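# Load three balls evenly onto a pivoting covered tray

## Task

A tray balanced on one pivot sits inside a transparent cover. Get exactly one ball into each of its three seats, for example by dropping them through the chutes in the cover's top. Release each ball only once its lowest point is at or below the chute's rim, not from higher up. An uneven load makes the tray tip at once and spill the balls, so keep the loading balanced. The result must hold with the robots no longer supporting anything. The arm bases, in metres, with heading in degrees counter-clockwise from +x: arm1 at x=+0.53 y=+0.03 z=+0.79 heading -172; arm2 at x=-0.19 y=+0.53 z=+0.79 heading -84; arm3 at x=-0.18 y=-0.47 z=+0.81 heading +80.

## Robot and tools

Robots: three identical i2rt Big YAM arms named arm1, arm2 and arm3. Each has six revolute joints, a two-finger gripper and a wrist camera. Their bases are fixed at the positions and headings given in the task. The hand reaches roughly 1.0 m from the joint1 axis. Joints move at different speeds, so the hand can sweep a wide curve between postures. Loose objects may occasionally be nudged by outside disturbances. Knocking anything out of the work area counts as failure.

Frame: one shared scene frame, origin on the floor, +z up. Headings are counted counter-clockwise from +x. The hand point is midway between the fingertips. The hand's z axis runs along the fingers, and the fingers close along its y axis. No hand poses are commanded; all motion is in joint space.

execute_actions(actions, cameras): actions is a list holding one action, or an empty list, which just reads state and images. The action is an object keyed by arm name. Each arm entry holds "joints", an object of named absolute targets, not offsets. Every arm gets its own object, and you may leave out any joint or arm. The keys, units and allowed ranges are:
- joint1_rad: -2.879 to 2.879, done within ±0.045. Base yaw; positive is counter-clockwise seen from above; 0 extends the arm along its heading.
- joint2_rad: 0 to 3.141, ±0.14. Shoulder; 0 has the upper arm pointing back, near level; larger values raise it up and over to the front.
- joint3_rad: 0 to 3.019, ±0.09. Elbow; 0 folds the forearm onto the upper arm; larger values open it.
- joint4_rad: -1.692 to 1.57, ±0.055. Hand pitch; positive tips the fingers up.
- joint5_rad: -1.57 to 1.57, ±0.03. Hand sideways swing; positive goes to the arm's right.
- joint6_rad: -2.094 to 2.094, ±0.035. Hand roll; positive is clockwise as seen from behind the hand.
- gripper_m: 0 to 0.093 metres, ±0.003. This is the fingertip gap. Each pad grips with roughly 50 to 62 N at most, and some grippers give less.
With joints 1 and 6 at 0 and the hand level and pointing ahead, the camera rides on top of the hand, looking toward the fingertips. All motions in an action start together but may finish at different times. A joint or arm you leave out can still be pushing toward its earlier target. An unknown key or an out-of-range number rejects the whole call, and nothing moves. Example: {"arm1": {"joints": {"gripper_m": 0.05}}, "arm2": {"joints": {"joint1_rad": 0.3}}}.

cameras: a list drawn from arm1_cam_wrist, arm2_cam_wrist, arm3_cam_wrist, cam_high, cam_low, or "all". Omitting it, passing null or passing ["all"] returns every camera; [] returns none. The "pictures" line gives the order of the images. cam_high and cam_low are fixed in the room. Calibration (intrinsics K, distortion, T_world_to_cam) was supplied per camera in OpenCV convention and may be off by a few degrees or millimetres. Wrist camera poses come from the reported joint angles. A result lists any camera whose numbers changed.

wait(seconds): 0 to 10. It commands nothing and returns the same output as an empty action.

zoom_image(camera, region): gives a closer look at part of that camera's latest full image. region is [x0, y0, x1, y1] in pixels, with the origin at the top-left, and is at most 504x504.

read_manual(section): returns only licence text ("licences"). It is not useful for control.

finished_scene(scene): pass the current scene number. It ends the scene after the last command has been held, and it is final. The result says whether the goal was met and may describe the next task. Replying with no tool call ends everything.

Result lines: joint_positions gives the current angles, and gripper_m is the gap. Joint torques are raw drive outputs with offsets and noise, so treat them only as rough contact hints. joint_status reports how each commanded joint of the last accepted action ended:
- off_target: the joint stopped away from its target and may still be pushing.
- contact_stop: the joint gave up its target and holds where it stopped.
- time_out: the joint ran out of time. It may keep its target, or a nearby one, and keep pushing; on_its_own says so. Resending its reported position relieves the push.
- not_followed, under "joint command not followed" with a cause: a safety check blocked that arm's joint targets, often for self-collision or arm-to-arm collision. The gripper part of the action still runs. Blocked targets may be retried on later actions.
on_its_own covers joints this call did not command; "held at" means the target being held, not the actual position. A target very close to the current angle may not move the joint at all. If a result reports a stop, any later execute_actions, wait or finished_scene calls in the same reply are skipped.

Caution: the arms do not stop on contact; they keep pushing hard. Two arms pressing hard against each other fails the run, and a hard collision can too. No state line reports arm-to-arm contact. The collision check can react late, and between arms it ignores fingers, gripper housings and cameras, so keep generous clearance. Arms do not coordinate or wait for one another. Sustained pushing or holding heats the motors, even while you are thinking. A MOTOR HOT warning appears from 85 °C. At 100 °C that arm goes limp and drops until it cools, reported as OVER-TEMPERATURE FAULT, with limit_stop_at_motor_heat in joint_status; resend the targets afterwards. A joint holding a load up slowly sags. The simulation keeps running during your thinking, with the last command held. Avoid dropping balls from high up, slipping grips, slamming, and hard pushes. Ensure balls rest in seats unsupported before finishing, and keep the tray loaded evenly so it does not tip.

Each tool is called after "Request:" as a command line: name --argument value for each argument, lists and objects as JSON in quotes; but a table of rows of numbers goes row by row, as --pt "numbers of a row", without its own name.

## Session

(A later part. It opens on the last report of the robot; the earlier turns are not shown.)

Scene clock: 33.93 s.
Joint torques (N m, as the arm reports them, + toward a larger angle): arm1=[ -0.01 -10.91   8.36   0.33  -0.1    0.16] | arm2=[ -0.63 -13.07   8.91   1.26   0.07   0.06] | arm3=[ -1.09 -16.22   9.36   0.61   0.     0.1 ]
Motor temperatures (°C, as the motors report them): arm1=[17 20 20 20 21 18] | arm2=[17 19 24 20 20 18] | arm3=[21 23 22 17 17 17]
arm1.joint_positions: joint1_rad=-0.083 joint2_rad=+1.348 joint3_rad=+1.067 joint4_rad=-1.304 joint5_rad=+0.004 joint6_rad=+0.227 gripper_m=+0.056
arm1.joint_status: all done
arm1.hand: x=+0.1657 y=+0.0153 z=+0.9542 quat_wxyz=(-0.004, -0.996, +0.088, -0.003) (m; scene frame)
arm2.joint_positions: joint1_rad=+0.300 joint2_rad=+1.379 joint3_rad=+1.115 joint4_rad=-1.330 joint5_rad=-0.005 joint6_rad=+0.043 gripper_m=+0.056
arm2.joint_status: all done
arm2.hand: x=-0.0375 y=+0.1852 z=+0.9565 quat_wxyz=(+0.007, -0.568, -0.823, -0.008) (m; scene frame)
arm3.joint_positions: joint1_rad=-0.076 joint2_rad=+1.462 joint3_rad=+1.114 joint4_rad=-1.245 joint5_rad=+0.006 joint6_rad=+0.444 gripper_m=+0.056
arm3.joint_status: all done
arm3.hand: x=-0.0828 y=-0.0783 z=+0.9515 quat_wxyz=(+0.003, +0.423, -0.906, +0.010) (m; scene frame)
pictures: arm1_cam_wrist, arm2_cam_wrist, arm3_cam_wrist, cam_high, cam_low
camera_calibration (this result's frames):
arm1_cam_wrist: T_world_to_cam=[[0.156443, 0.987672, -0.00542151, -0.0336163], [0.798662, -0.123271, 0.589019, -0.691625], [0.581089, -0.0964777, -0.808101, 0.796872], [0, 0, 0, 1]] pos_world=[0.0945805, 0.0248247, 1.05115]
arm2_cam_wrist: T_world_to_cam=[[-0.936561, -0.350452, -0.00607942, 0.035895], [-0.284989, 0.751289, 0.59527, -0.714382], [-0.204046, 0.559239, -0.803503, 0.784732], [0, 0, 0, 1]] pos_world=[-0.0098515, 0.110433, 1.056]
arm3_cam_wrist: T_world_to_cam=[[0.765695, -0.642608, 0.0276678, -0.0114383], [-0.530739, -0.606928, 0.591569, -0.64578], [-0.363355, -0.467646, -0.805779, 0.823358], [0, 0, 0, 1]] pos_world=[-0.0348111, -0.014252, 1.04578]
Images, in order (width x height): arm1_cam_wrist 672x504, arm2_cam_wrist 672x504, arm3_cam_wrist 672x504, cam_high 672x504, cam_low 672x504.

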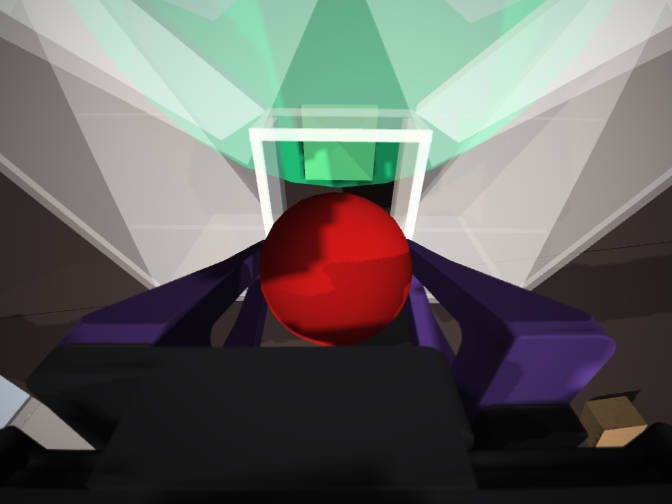

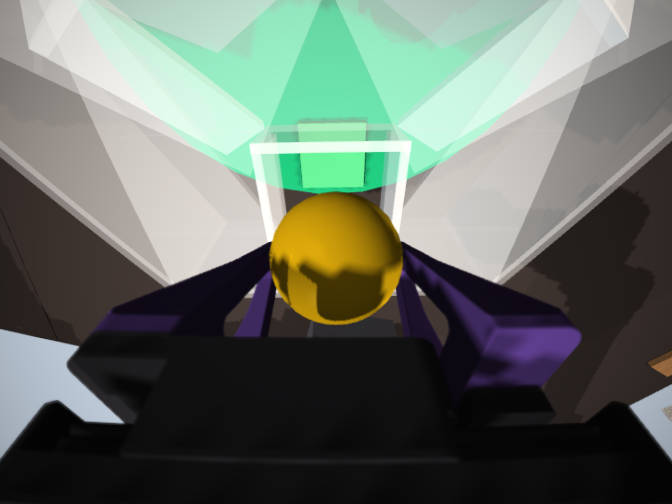

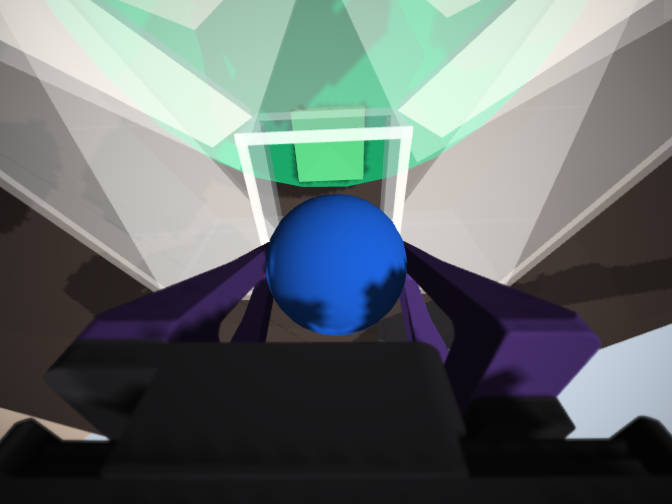

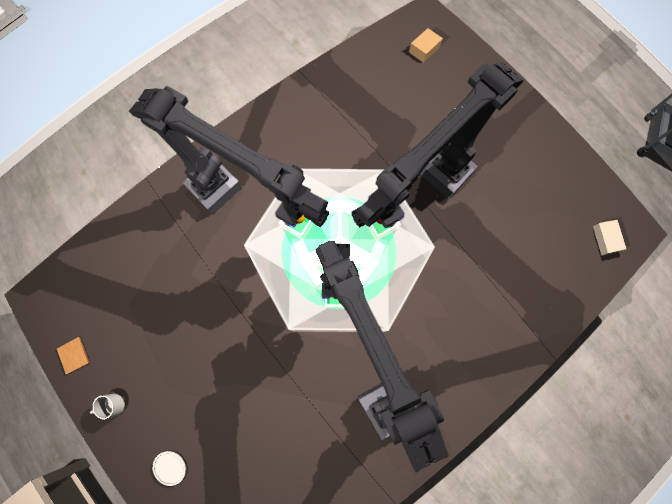

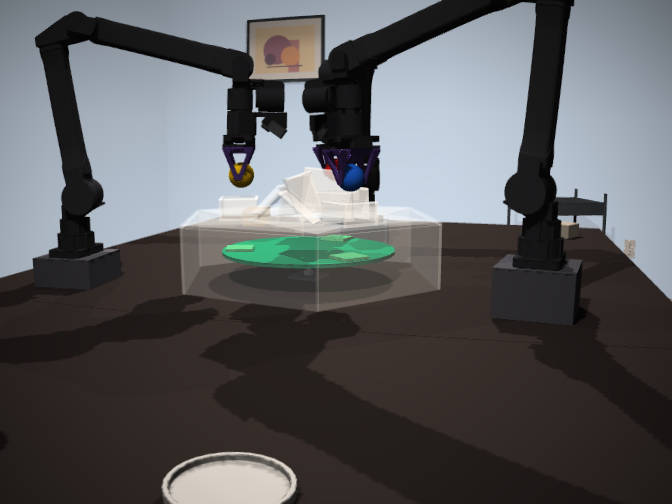

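Request:
execute_actions --actions '[{"arm1":{"joints":{"joint3_rad":0.981,"joint4_rad":-1.186}},"arm2":{"joints":{"joint1_rad":0.313,"joint3_rad":1.035,"joint4_rad":-1.213}},"arm3":{"joints":{"joint1_rad":-0.059,"joint3_rad":1.032,"joint4_rad":-1.104}}}]' --cameras '["arm1_cam_wrist","arm2_cam_wrist","arm3_cam_wrist","cam_low"]'

Scene clock: 43.20 s.
Joint torques (N m, as the arm reports them, + toward a larger angle): arm1=[ -0.37 -10.42   7.98   0.56  -0.07   0.16] | arm2=[  0.25 -12.37   8.36   1.48   0.1    0.06] | arm3=[  0.32 -15.8    9.25   1.     0.     0.1 ]
Motor temperatures (°C, as the motors report them): arm1=[17 20 20 20 21 18] | arm2=[17 19 25 20 20 18] | arm3=[21 23 23 17 17 17]
arm1.joint_positions: joint1_rad=-0.083 joint2_rad=+1.342 joint3_rad=+0.983 joint4_rad=-1.200 joint5_rad=+0.004 joint6_rad=+0.227 gripper_m=+0.056
arm1.joint_status: all done
arm1.hand: x=+0.1710 y=+0.0152 z=+0.9253 quat_wxyz=(-0.005, -0.996, +0.088, +0.009) (m; scene frame)
arm2.joint_positions: joint1_rad=+0.306 joint2_rad=+1.374 joint3_rad=+1.028 joint4_rad=-1.231 joint5_rad=-0.005 joint6_rad=+0.043 gripper_m=+0.056
arm2.joint_status: all done
arm2.hand: x=-0.0383 y=+0.1928 z=+0.9264 quat_wxyz=(+0.000, -0.566, -0.825, -0.003) (m; scene frame)
arm3.joint_positions: joint1_rad=-0.070 joint2_rad=+1.456 joint3_rad=+1.031 joint4_rad=-1.117 joint5_rad=+0.006 joint6_rad=+0.444 gripper_m=+0.056
arm3.joint_status: all done
arm3.hand: x=-0.0853 y=-0.0785 z=+0.9243 quat_wxyz=(-0.013, +0.425, -0.905, -0.009) (m; scene frame)
pictures: arm1_cam_wrist, arm2_cam_wrist, arm3_cam_wrist, cam_low
camera_calibration (this result's frames):
arm1_cam_wrist: T_world_to_cam=[[0.156538, 0.987616, -0.0105333, -0.0298004], [0.812967, -0.122785, 0.569218, -0.662925], [0.560875, -0.0976672, -0.822119, 0.786889], [0, 0, 0, 1]] pos_world=[0.102254, 0.0248876, 1.02395]
arm2_cam_wrist: T_world_to_cam=[[-0.934364, -0.356255, -0.00684267, 0.0395563], [-0.293422, 0.75839, 0.58202, -0.691779], [-0.202158, 0.545827, -0.813145, 0.767725], [0, 0, 0, 1]] pos_world=[-0.0108214, 0.119686, 1.02717]
arm3_cam_wrist: T_world_to_cam=[[0.769494, -0.638629, 0.00568315, 0.012034], [-0.534104, -0.63862, 0.553983, -0.599192], [-0.35016, -0.429322, -0.832509, 0.829247], [0, 0, 0, 1]] pos_world=[-0.0389215, -0.0189567, 1.02223]
Images, in order (width x height): arm1_cam_wrist 672x504, arm2_cam_wrist 672x504, arm3_cam_wrist 672x504, cam_low 672x504.

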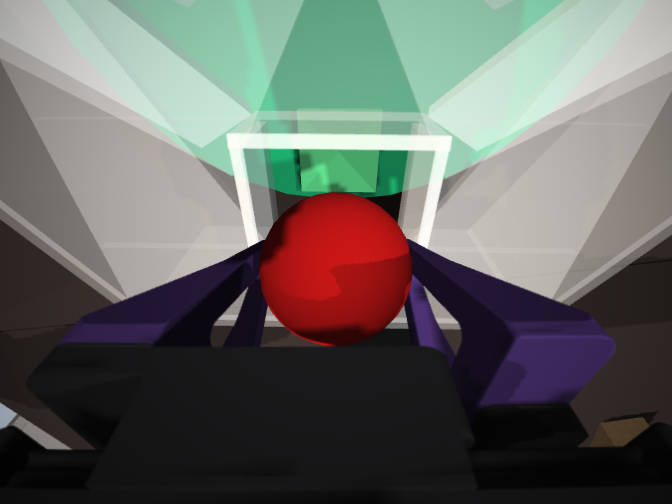

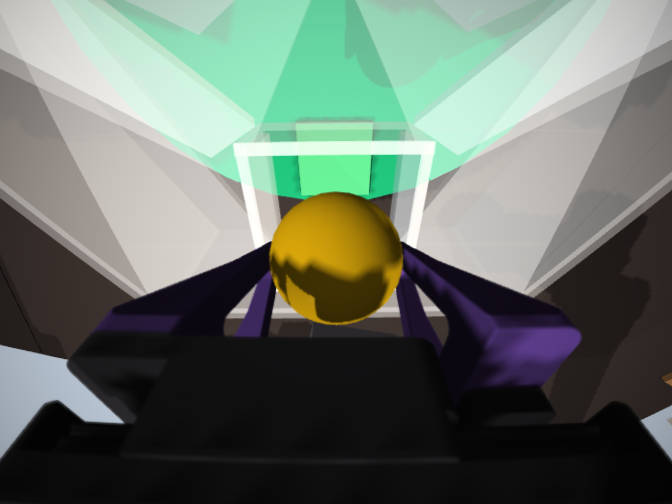

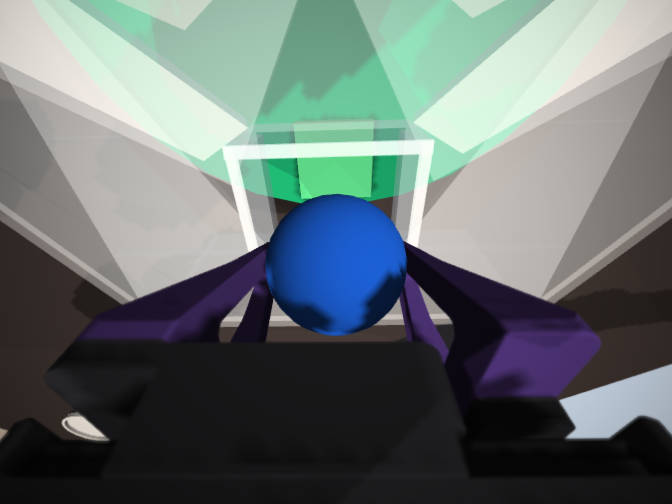

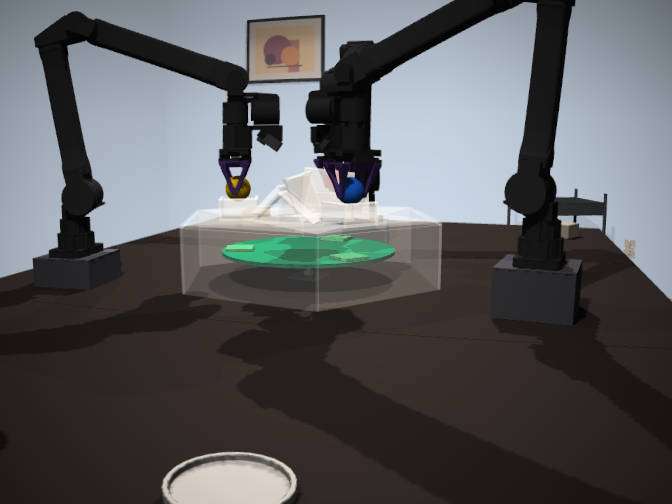

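Request:
zoom_image --camera "cam_low" --region '[210, 150, 270, 230]'

Request:
zoom_image --camera "cam_low" --region '[305, 145, 395, 235]'

Request:
zoom_image --camera "arm1_cam_wrist" --region '[215, 100, 467, 352]'

Request:
zoom_image --camera "arm2_cam_wrist" --region '[210, 100, 462, 352]'

Request:
zoom_image --camera "arm3_cam_wrist" --region '[210, 100, 462, 352]'

Region (210, 150, 270, 230) of cam_low's 672x504 image, scaled by 6.300, with more detail than that image has; it fills the left 378 columns of this view, and the rest is white.

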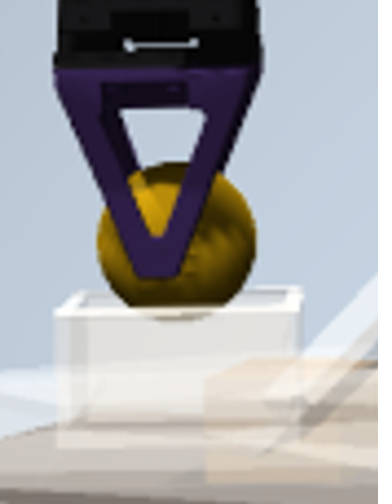

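Region (305, 145, 395, 235) of cam_low's 672x504 image, scaled by 5.600, with more detail than that image has.

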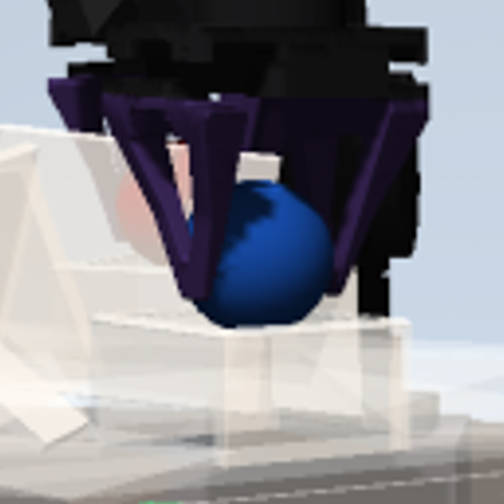

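Region (215, 100, 467, 352) of arm1_cam_wrist's 672x504 image, scaled by 2.000, with more detail than that image has.

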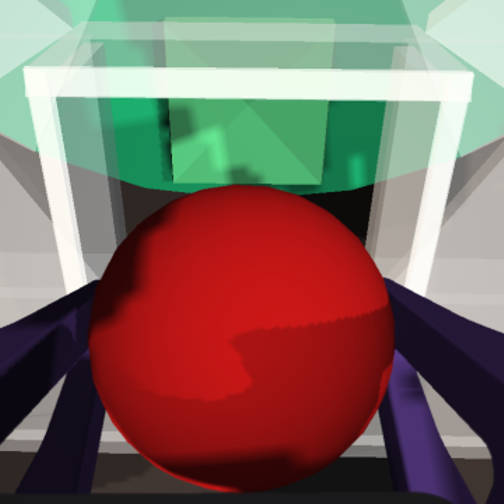

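Region (210, 100, 462, 352) of arm2_cam_wrist's 672x504 image, scaled by 2.000, with more detail than that image has.

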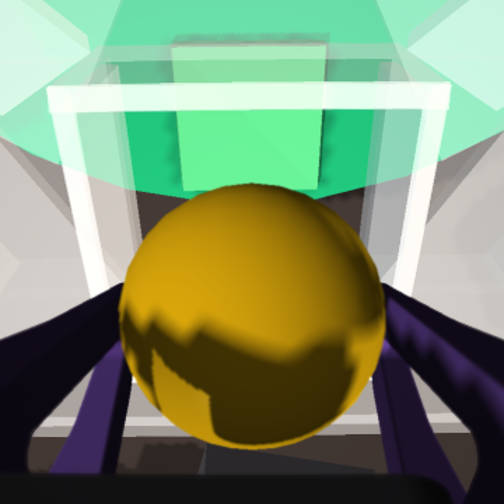

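Region (210, 100, 462, 352) of arm3_cam_wrist's 672x504 image, scaled by 2.000, with more detail than that image has.

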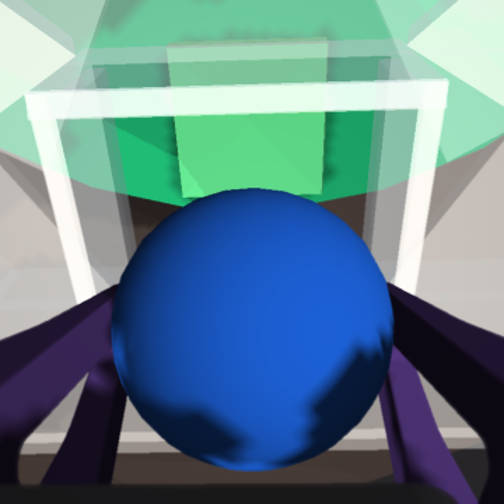

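Request:
zoom_image --camera "cam_low" --region '[308, 160, 358, 210]'

Region (308, 160, 358, 210) of cam_low's 672x504 image, scaled by 10.080, with more detail than that image has.

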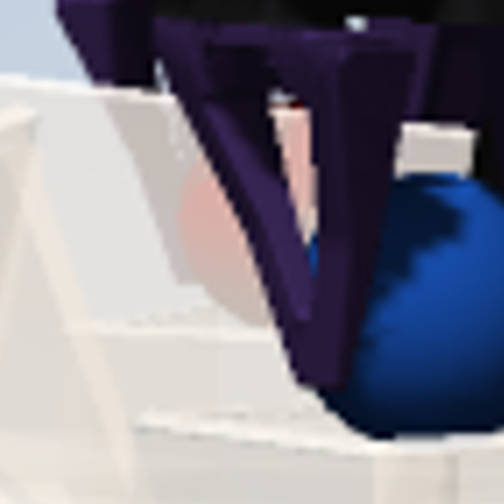

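Request:
execute_actions --actions '[{"arm1":{"joints":{"gripper_m":0.08}},"arm2":{"joints":{"gripper_m":0.08}},"arm3":{"joints":{"gripper_m":0.08}}}]'

Scene clock: 48.80 s.
Joint torques (N m, as the arm reports them, + toward a larger angle): arm1=[ -0.32 -10.1    7.91   0.57  -0.05   0.17] | arm2=[  0.63 -11.97   8.39   1.48   0.08   0.05] | arm3=[  0.18 -15.22   9.26   1.07   0.     0.1 ]
Motor temperatures (°C, as the motors report them): arm1=[17 20 20 20 21 18] | arm2=[17 19 25 20 20 18] | arm3=[21 23 23 17 17 17]
arm1.joint_positions: joint1_rad=-0.083 joint2_rad=+1.342 joint3_rad=+0.983 joint4_rad=-1.200 joint5_rad=+0.004 joint6_rad=+0.227 gripper_m=+0.080
arm1.joint_status: all done
arm1.hand: x=+0.1709 y=+0.0152 z=+0.9254 quat_wxyz=(-0.005, -0.996, +0.088, +0.010) (m; scene frame)
arm2.joint_positions: joint1_rad=+0.306 joint2_rad=+1.373 joint3_rad=+1.028 joint4_rad=-1.230 joint5_rad=-0.005 joint6_rad=+0.043 gripper_m=+0.080
arm2.joint_status: all done
arm2.hand: x=-0.0382 y=+0.1927 z=+0.9267 quat_wxyz=(+0.000, -0.566, -0.825, -0.003) (m; scene frame)
arm3.joint_positions: joint1_rad=-0.070 joint2_rad=+1.455 joint3_rad=+1.031 joint4_rad=-1.116 joint5_rad=+0.006 joint6_rad=+0.444 gripper_m=+0.080
arm3.joint_status: all done
arm3.hand: x=-0.0852 y=-0.0784 z=+0.9246 quat_wxyz=(-0.014, +0.425, -0.905, -0.010) (m; scene frame)
pictures: arm1_cam_wrist, arm2_cam_wrist, arm3_cam_wrist, cam_high, cam_low
camera_calibration (this result's frames):
arm1_cam_wrist: T_world_to_cam=[[0.156539, 0.987614, -0.0106906, -0.0296363], [0.813399, -0.12277, 0.568603, -0.662432], [0.560248, -0.097704, -0.822543, 0.787548], [0, 0, 0, 1]] pos_world=[0.102239, 0.024889, 1.02414]
arm2_cam_wrist: T_world_to_cam=[[-0.934361, -0.356262, -0.00689658, 0.0396135], [-0.293688, 0.759, 0.58109, -0.691131], [-0.201786, 0.544973, -0.81381, 0.768786], [0, 0, 0, 1]] pos_world=[-0.0108332, 0.119713, 1.02753]
arm3_cam_wrist: T_world_to_cam=[[0.769494, -0.638633, 0.00519016, 0.0125352], [-0.534257, -0.639236, 0.553124, -0.59854], [-0.349925, -0.428399, -0.833083, 0.830167], [0, 0, 0, 1]] pos_world=[-0.0389236, -0.0189606, 1.0226]
Images, in order (width x height): arm1_cam_wrist 672x504, arm2_cam_wrist 672x504, arm3_cam_wrist 672x504, cam_high 672x504, cam_low 672x504.

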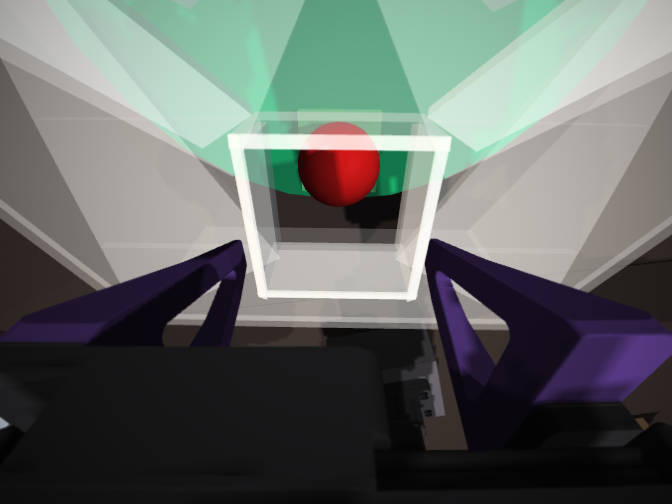

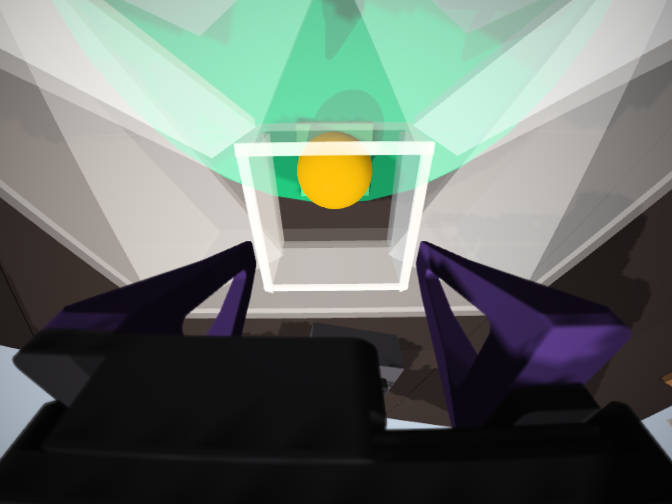

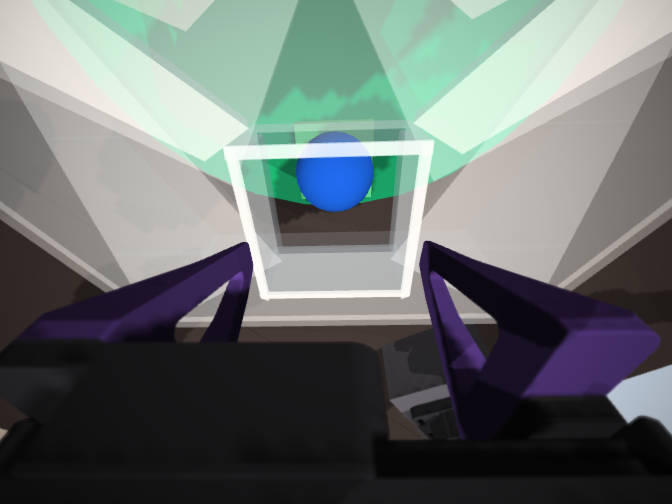

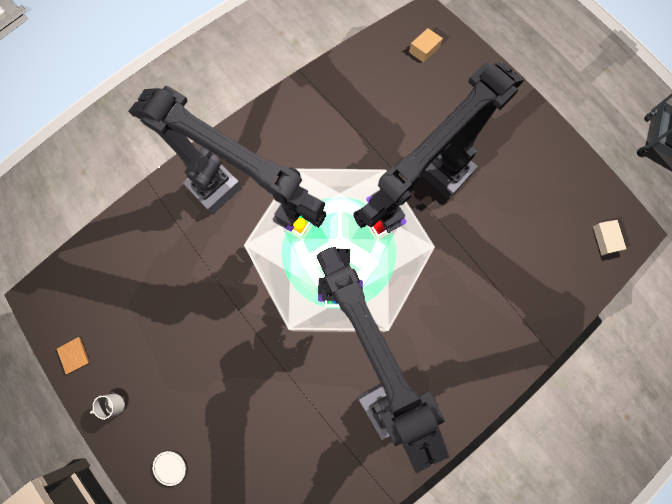

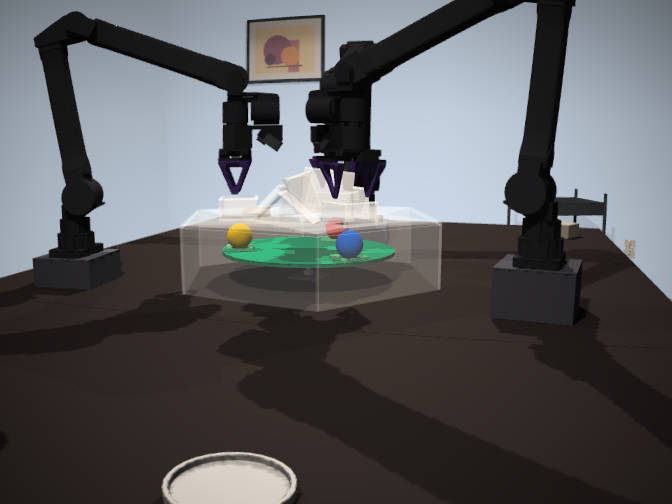

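All three balls landed on their seats. I'll look once more to check that they stay there.

Request:
execute_actions --actions '[]' --cameras '["cam_low","arm3_cam_wrist"]'

Scene clock: 48.90 s.
Joint torques (N m, as the arm reports them, + toward a larger angle): arm1=[  0.06 -10.09   7.89   0.64  -0.09   0.17] | arm2=[  0.64 -12.1    8.39   1.51   0.1    0.04] | arm3=[  0.2  -14.6    9.16   0.98   0.02   0.08]
Motor temperatures (°C, as the motors report them): arm1=[17 20 20 20 21 18] | arm2=[17 19 25 20 20 18] | arm3=[21 23 23 17 17 17]
arm1.joint_positions: joint1_rad=-0.083 joint2_rad=+1.342 joint3_rad=+0.983 joint4_rad=-1.200 joint5_rad=+0.004 joint6_rad=+0.227 gripper_m=+0.080
arm1.joint_status: all done
arm1.hand: x=+0.1709 y=+0.0152 z=+0.9254 quat_wxyz=(-0.005, -0.996, +0.088, +0.010) (m; scene frame)
arm2.joint_positions: joint1_rad=+0.306 joint2_rad=+1.373 joint3_rad=+1.028 joint4_rad=-1.230 joint5_rad=-0.005 joint6_rad=+0.043 gripper_m=+0.080
arm2.joint_status: all done
arm2.hand: x=-0.0382 y=+0.1927 z=+0.9267 quat_wxyz=(+0.000, -0.566, -0.825, -0.003) (m; scene frame)
arm3.joint_positions: joint1_rad=-0.070 joint2_rad=+1.455 joint3_rad=+1.031 joint4_rad=-1.116 joint5_rad=+0.006 joint6_rad=+0.444 gripper_m=+0.080
arm3.joint_status: all done
arm3.hand: x=-0.0852 y=-0.0784 z=+0.9246 quat_wxyz=(-0.014, +0.425, -0.905, -0.010) (m; scene frame)
pictures: arm3_cam_wrist, cam_low
camera_calibration (this result's frames):
arm3_cam_wrist: T_world_to_cam=[[0.769494, -0.638633, 0.00519016, 0.0125352], [-0.534257, -0.639236, 0.553124, -0.59854], [-0.349925, -0.428399, -0.833083, 0.830167], [0, 0, 0, 1]] pos_world=[-0.0389236, -0.0189606, 1.0226]
Images, in order (width x height): arm3_cam_wrist 672x504, cam_low 672x504.

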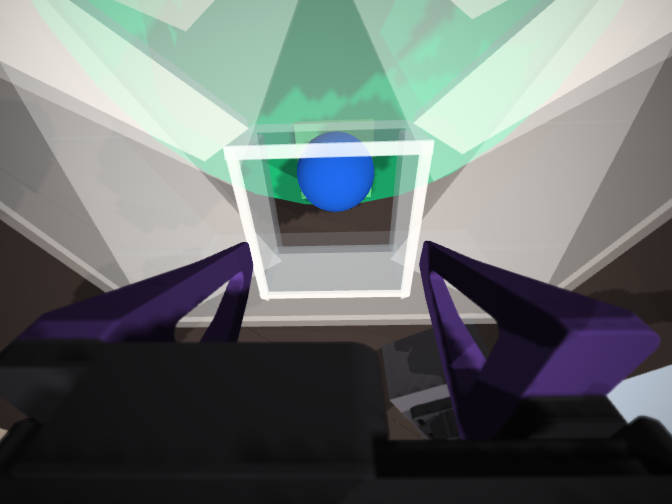

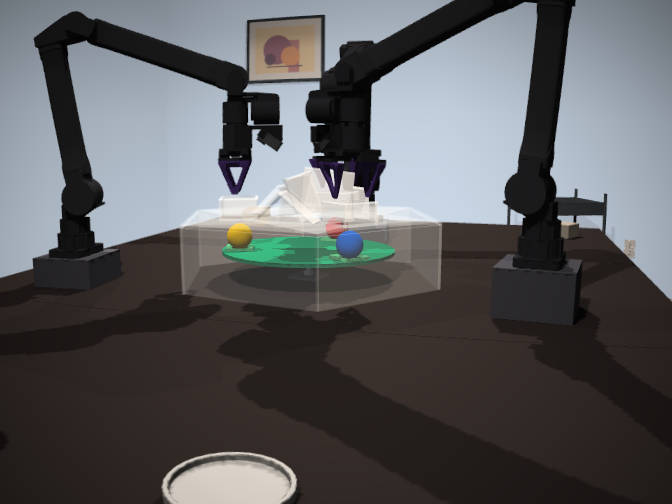

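The balls haven't moved and the tray is level, so I'm finishing scene 2.

Request:
finished_scene --scene 2

The scene is finished: the task was done.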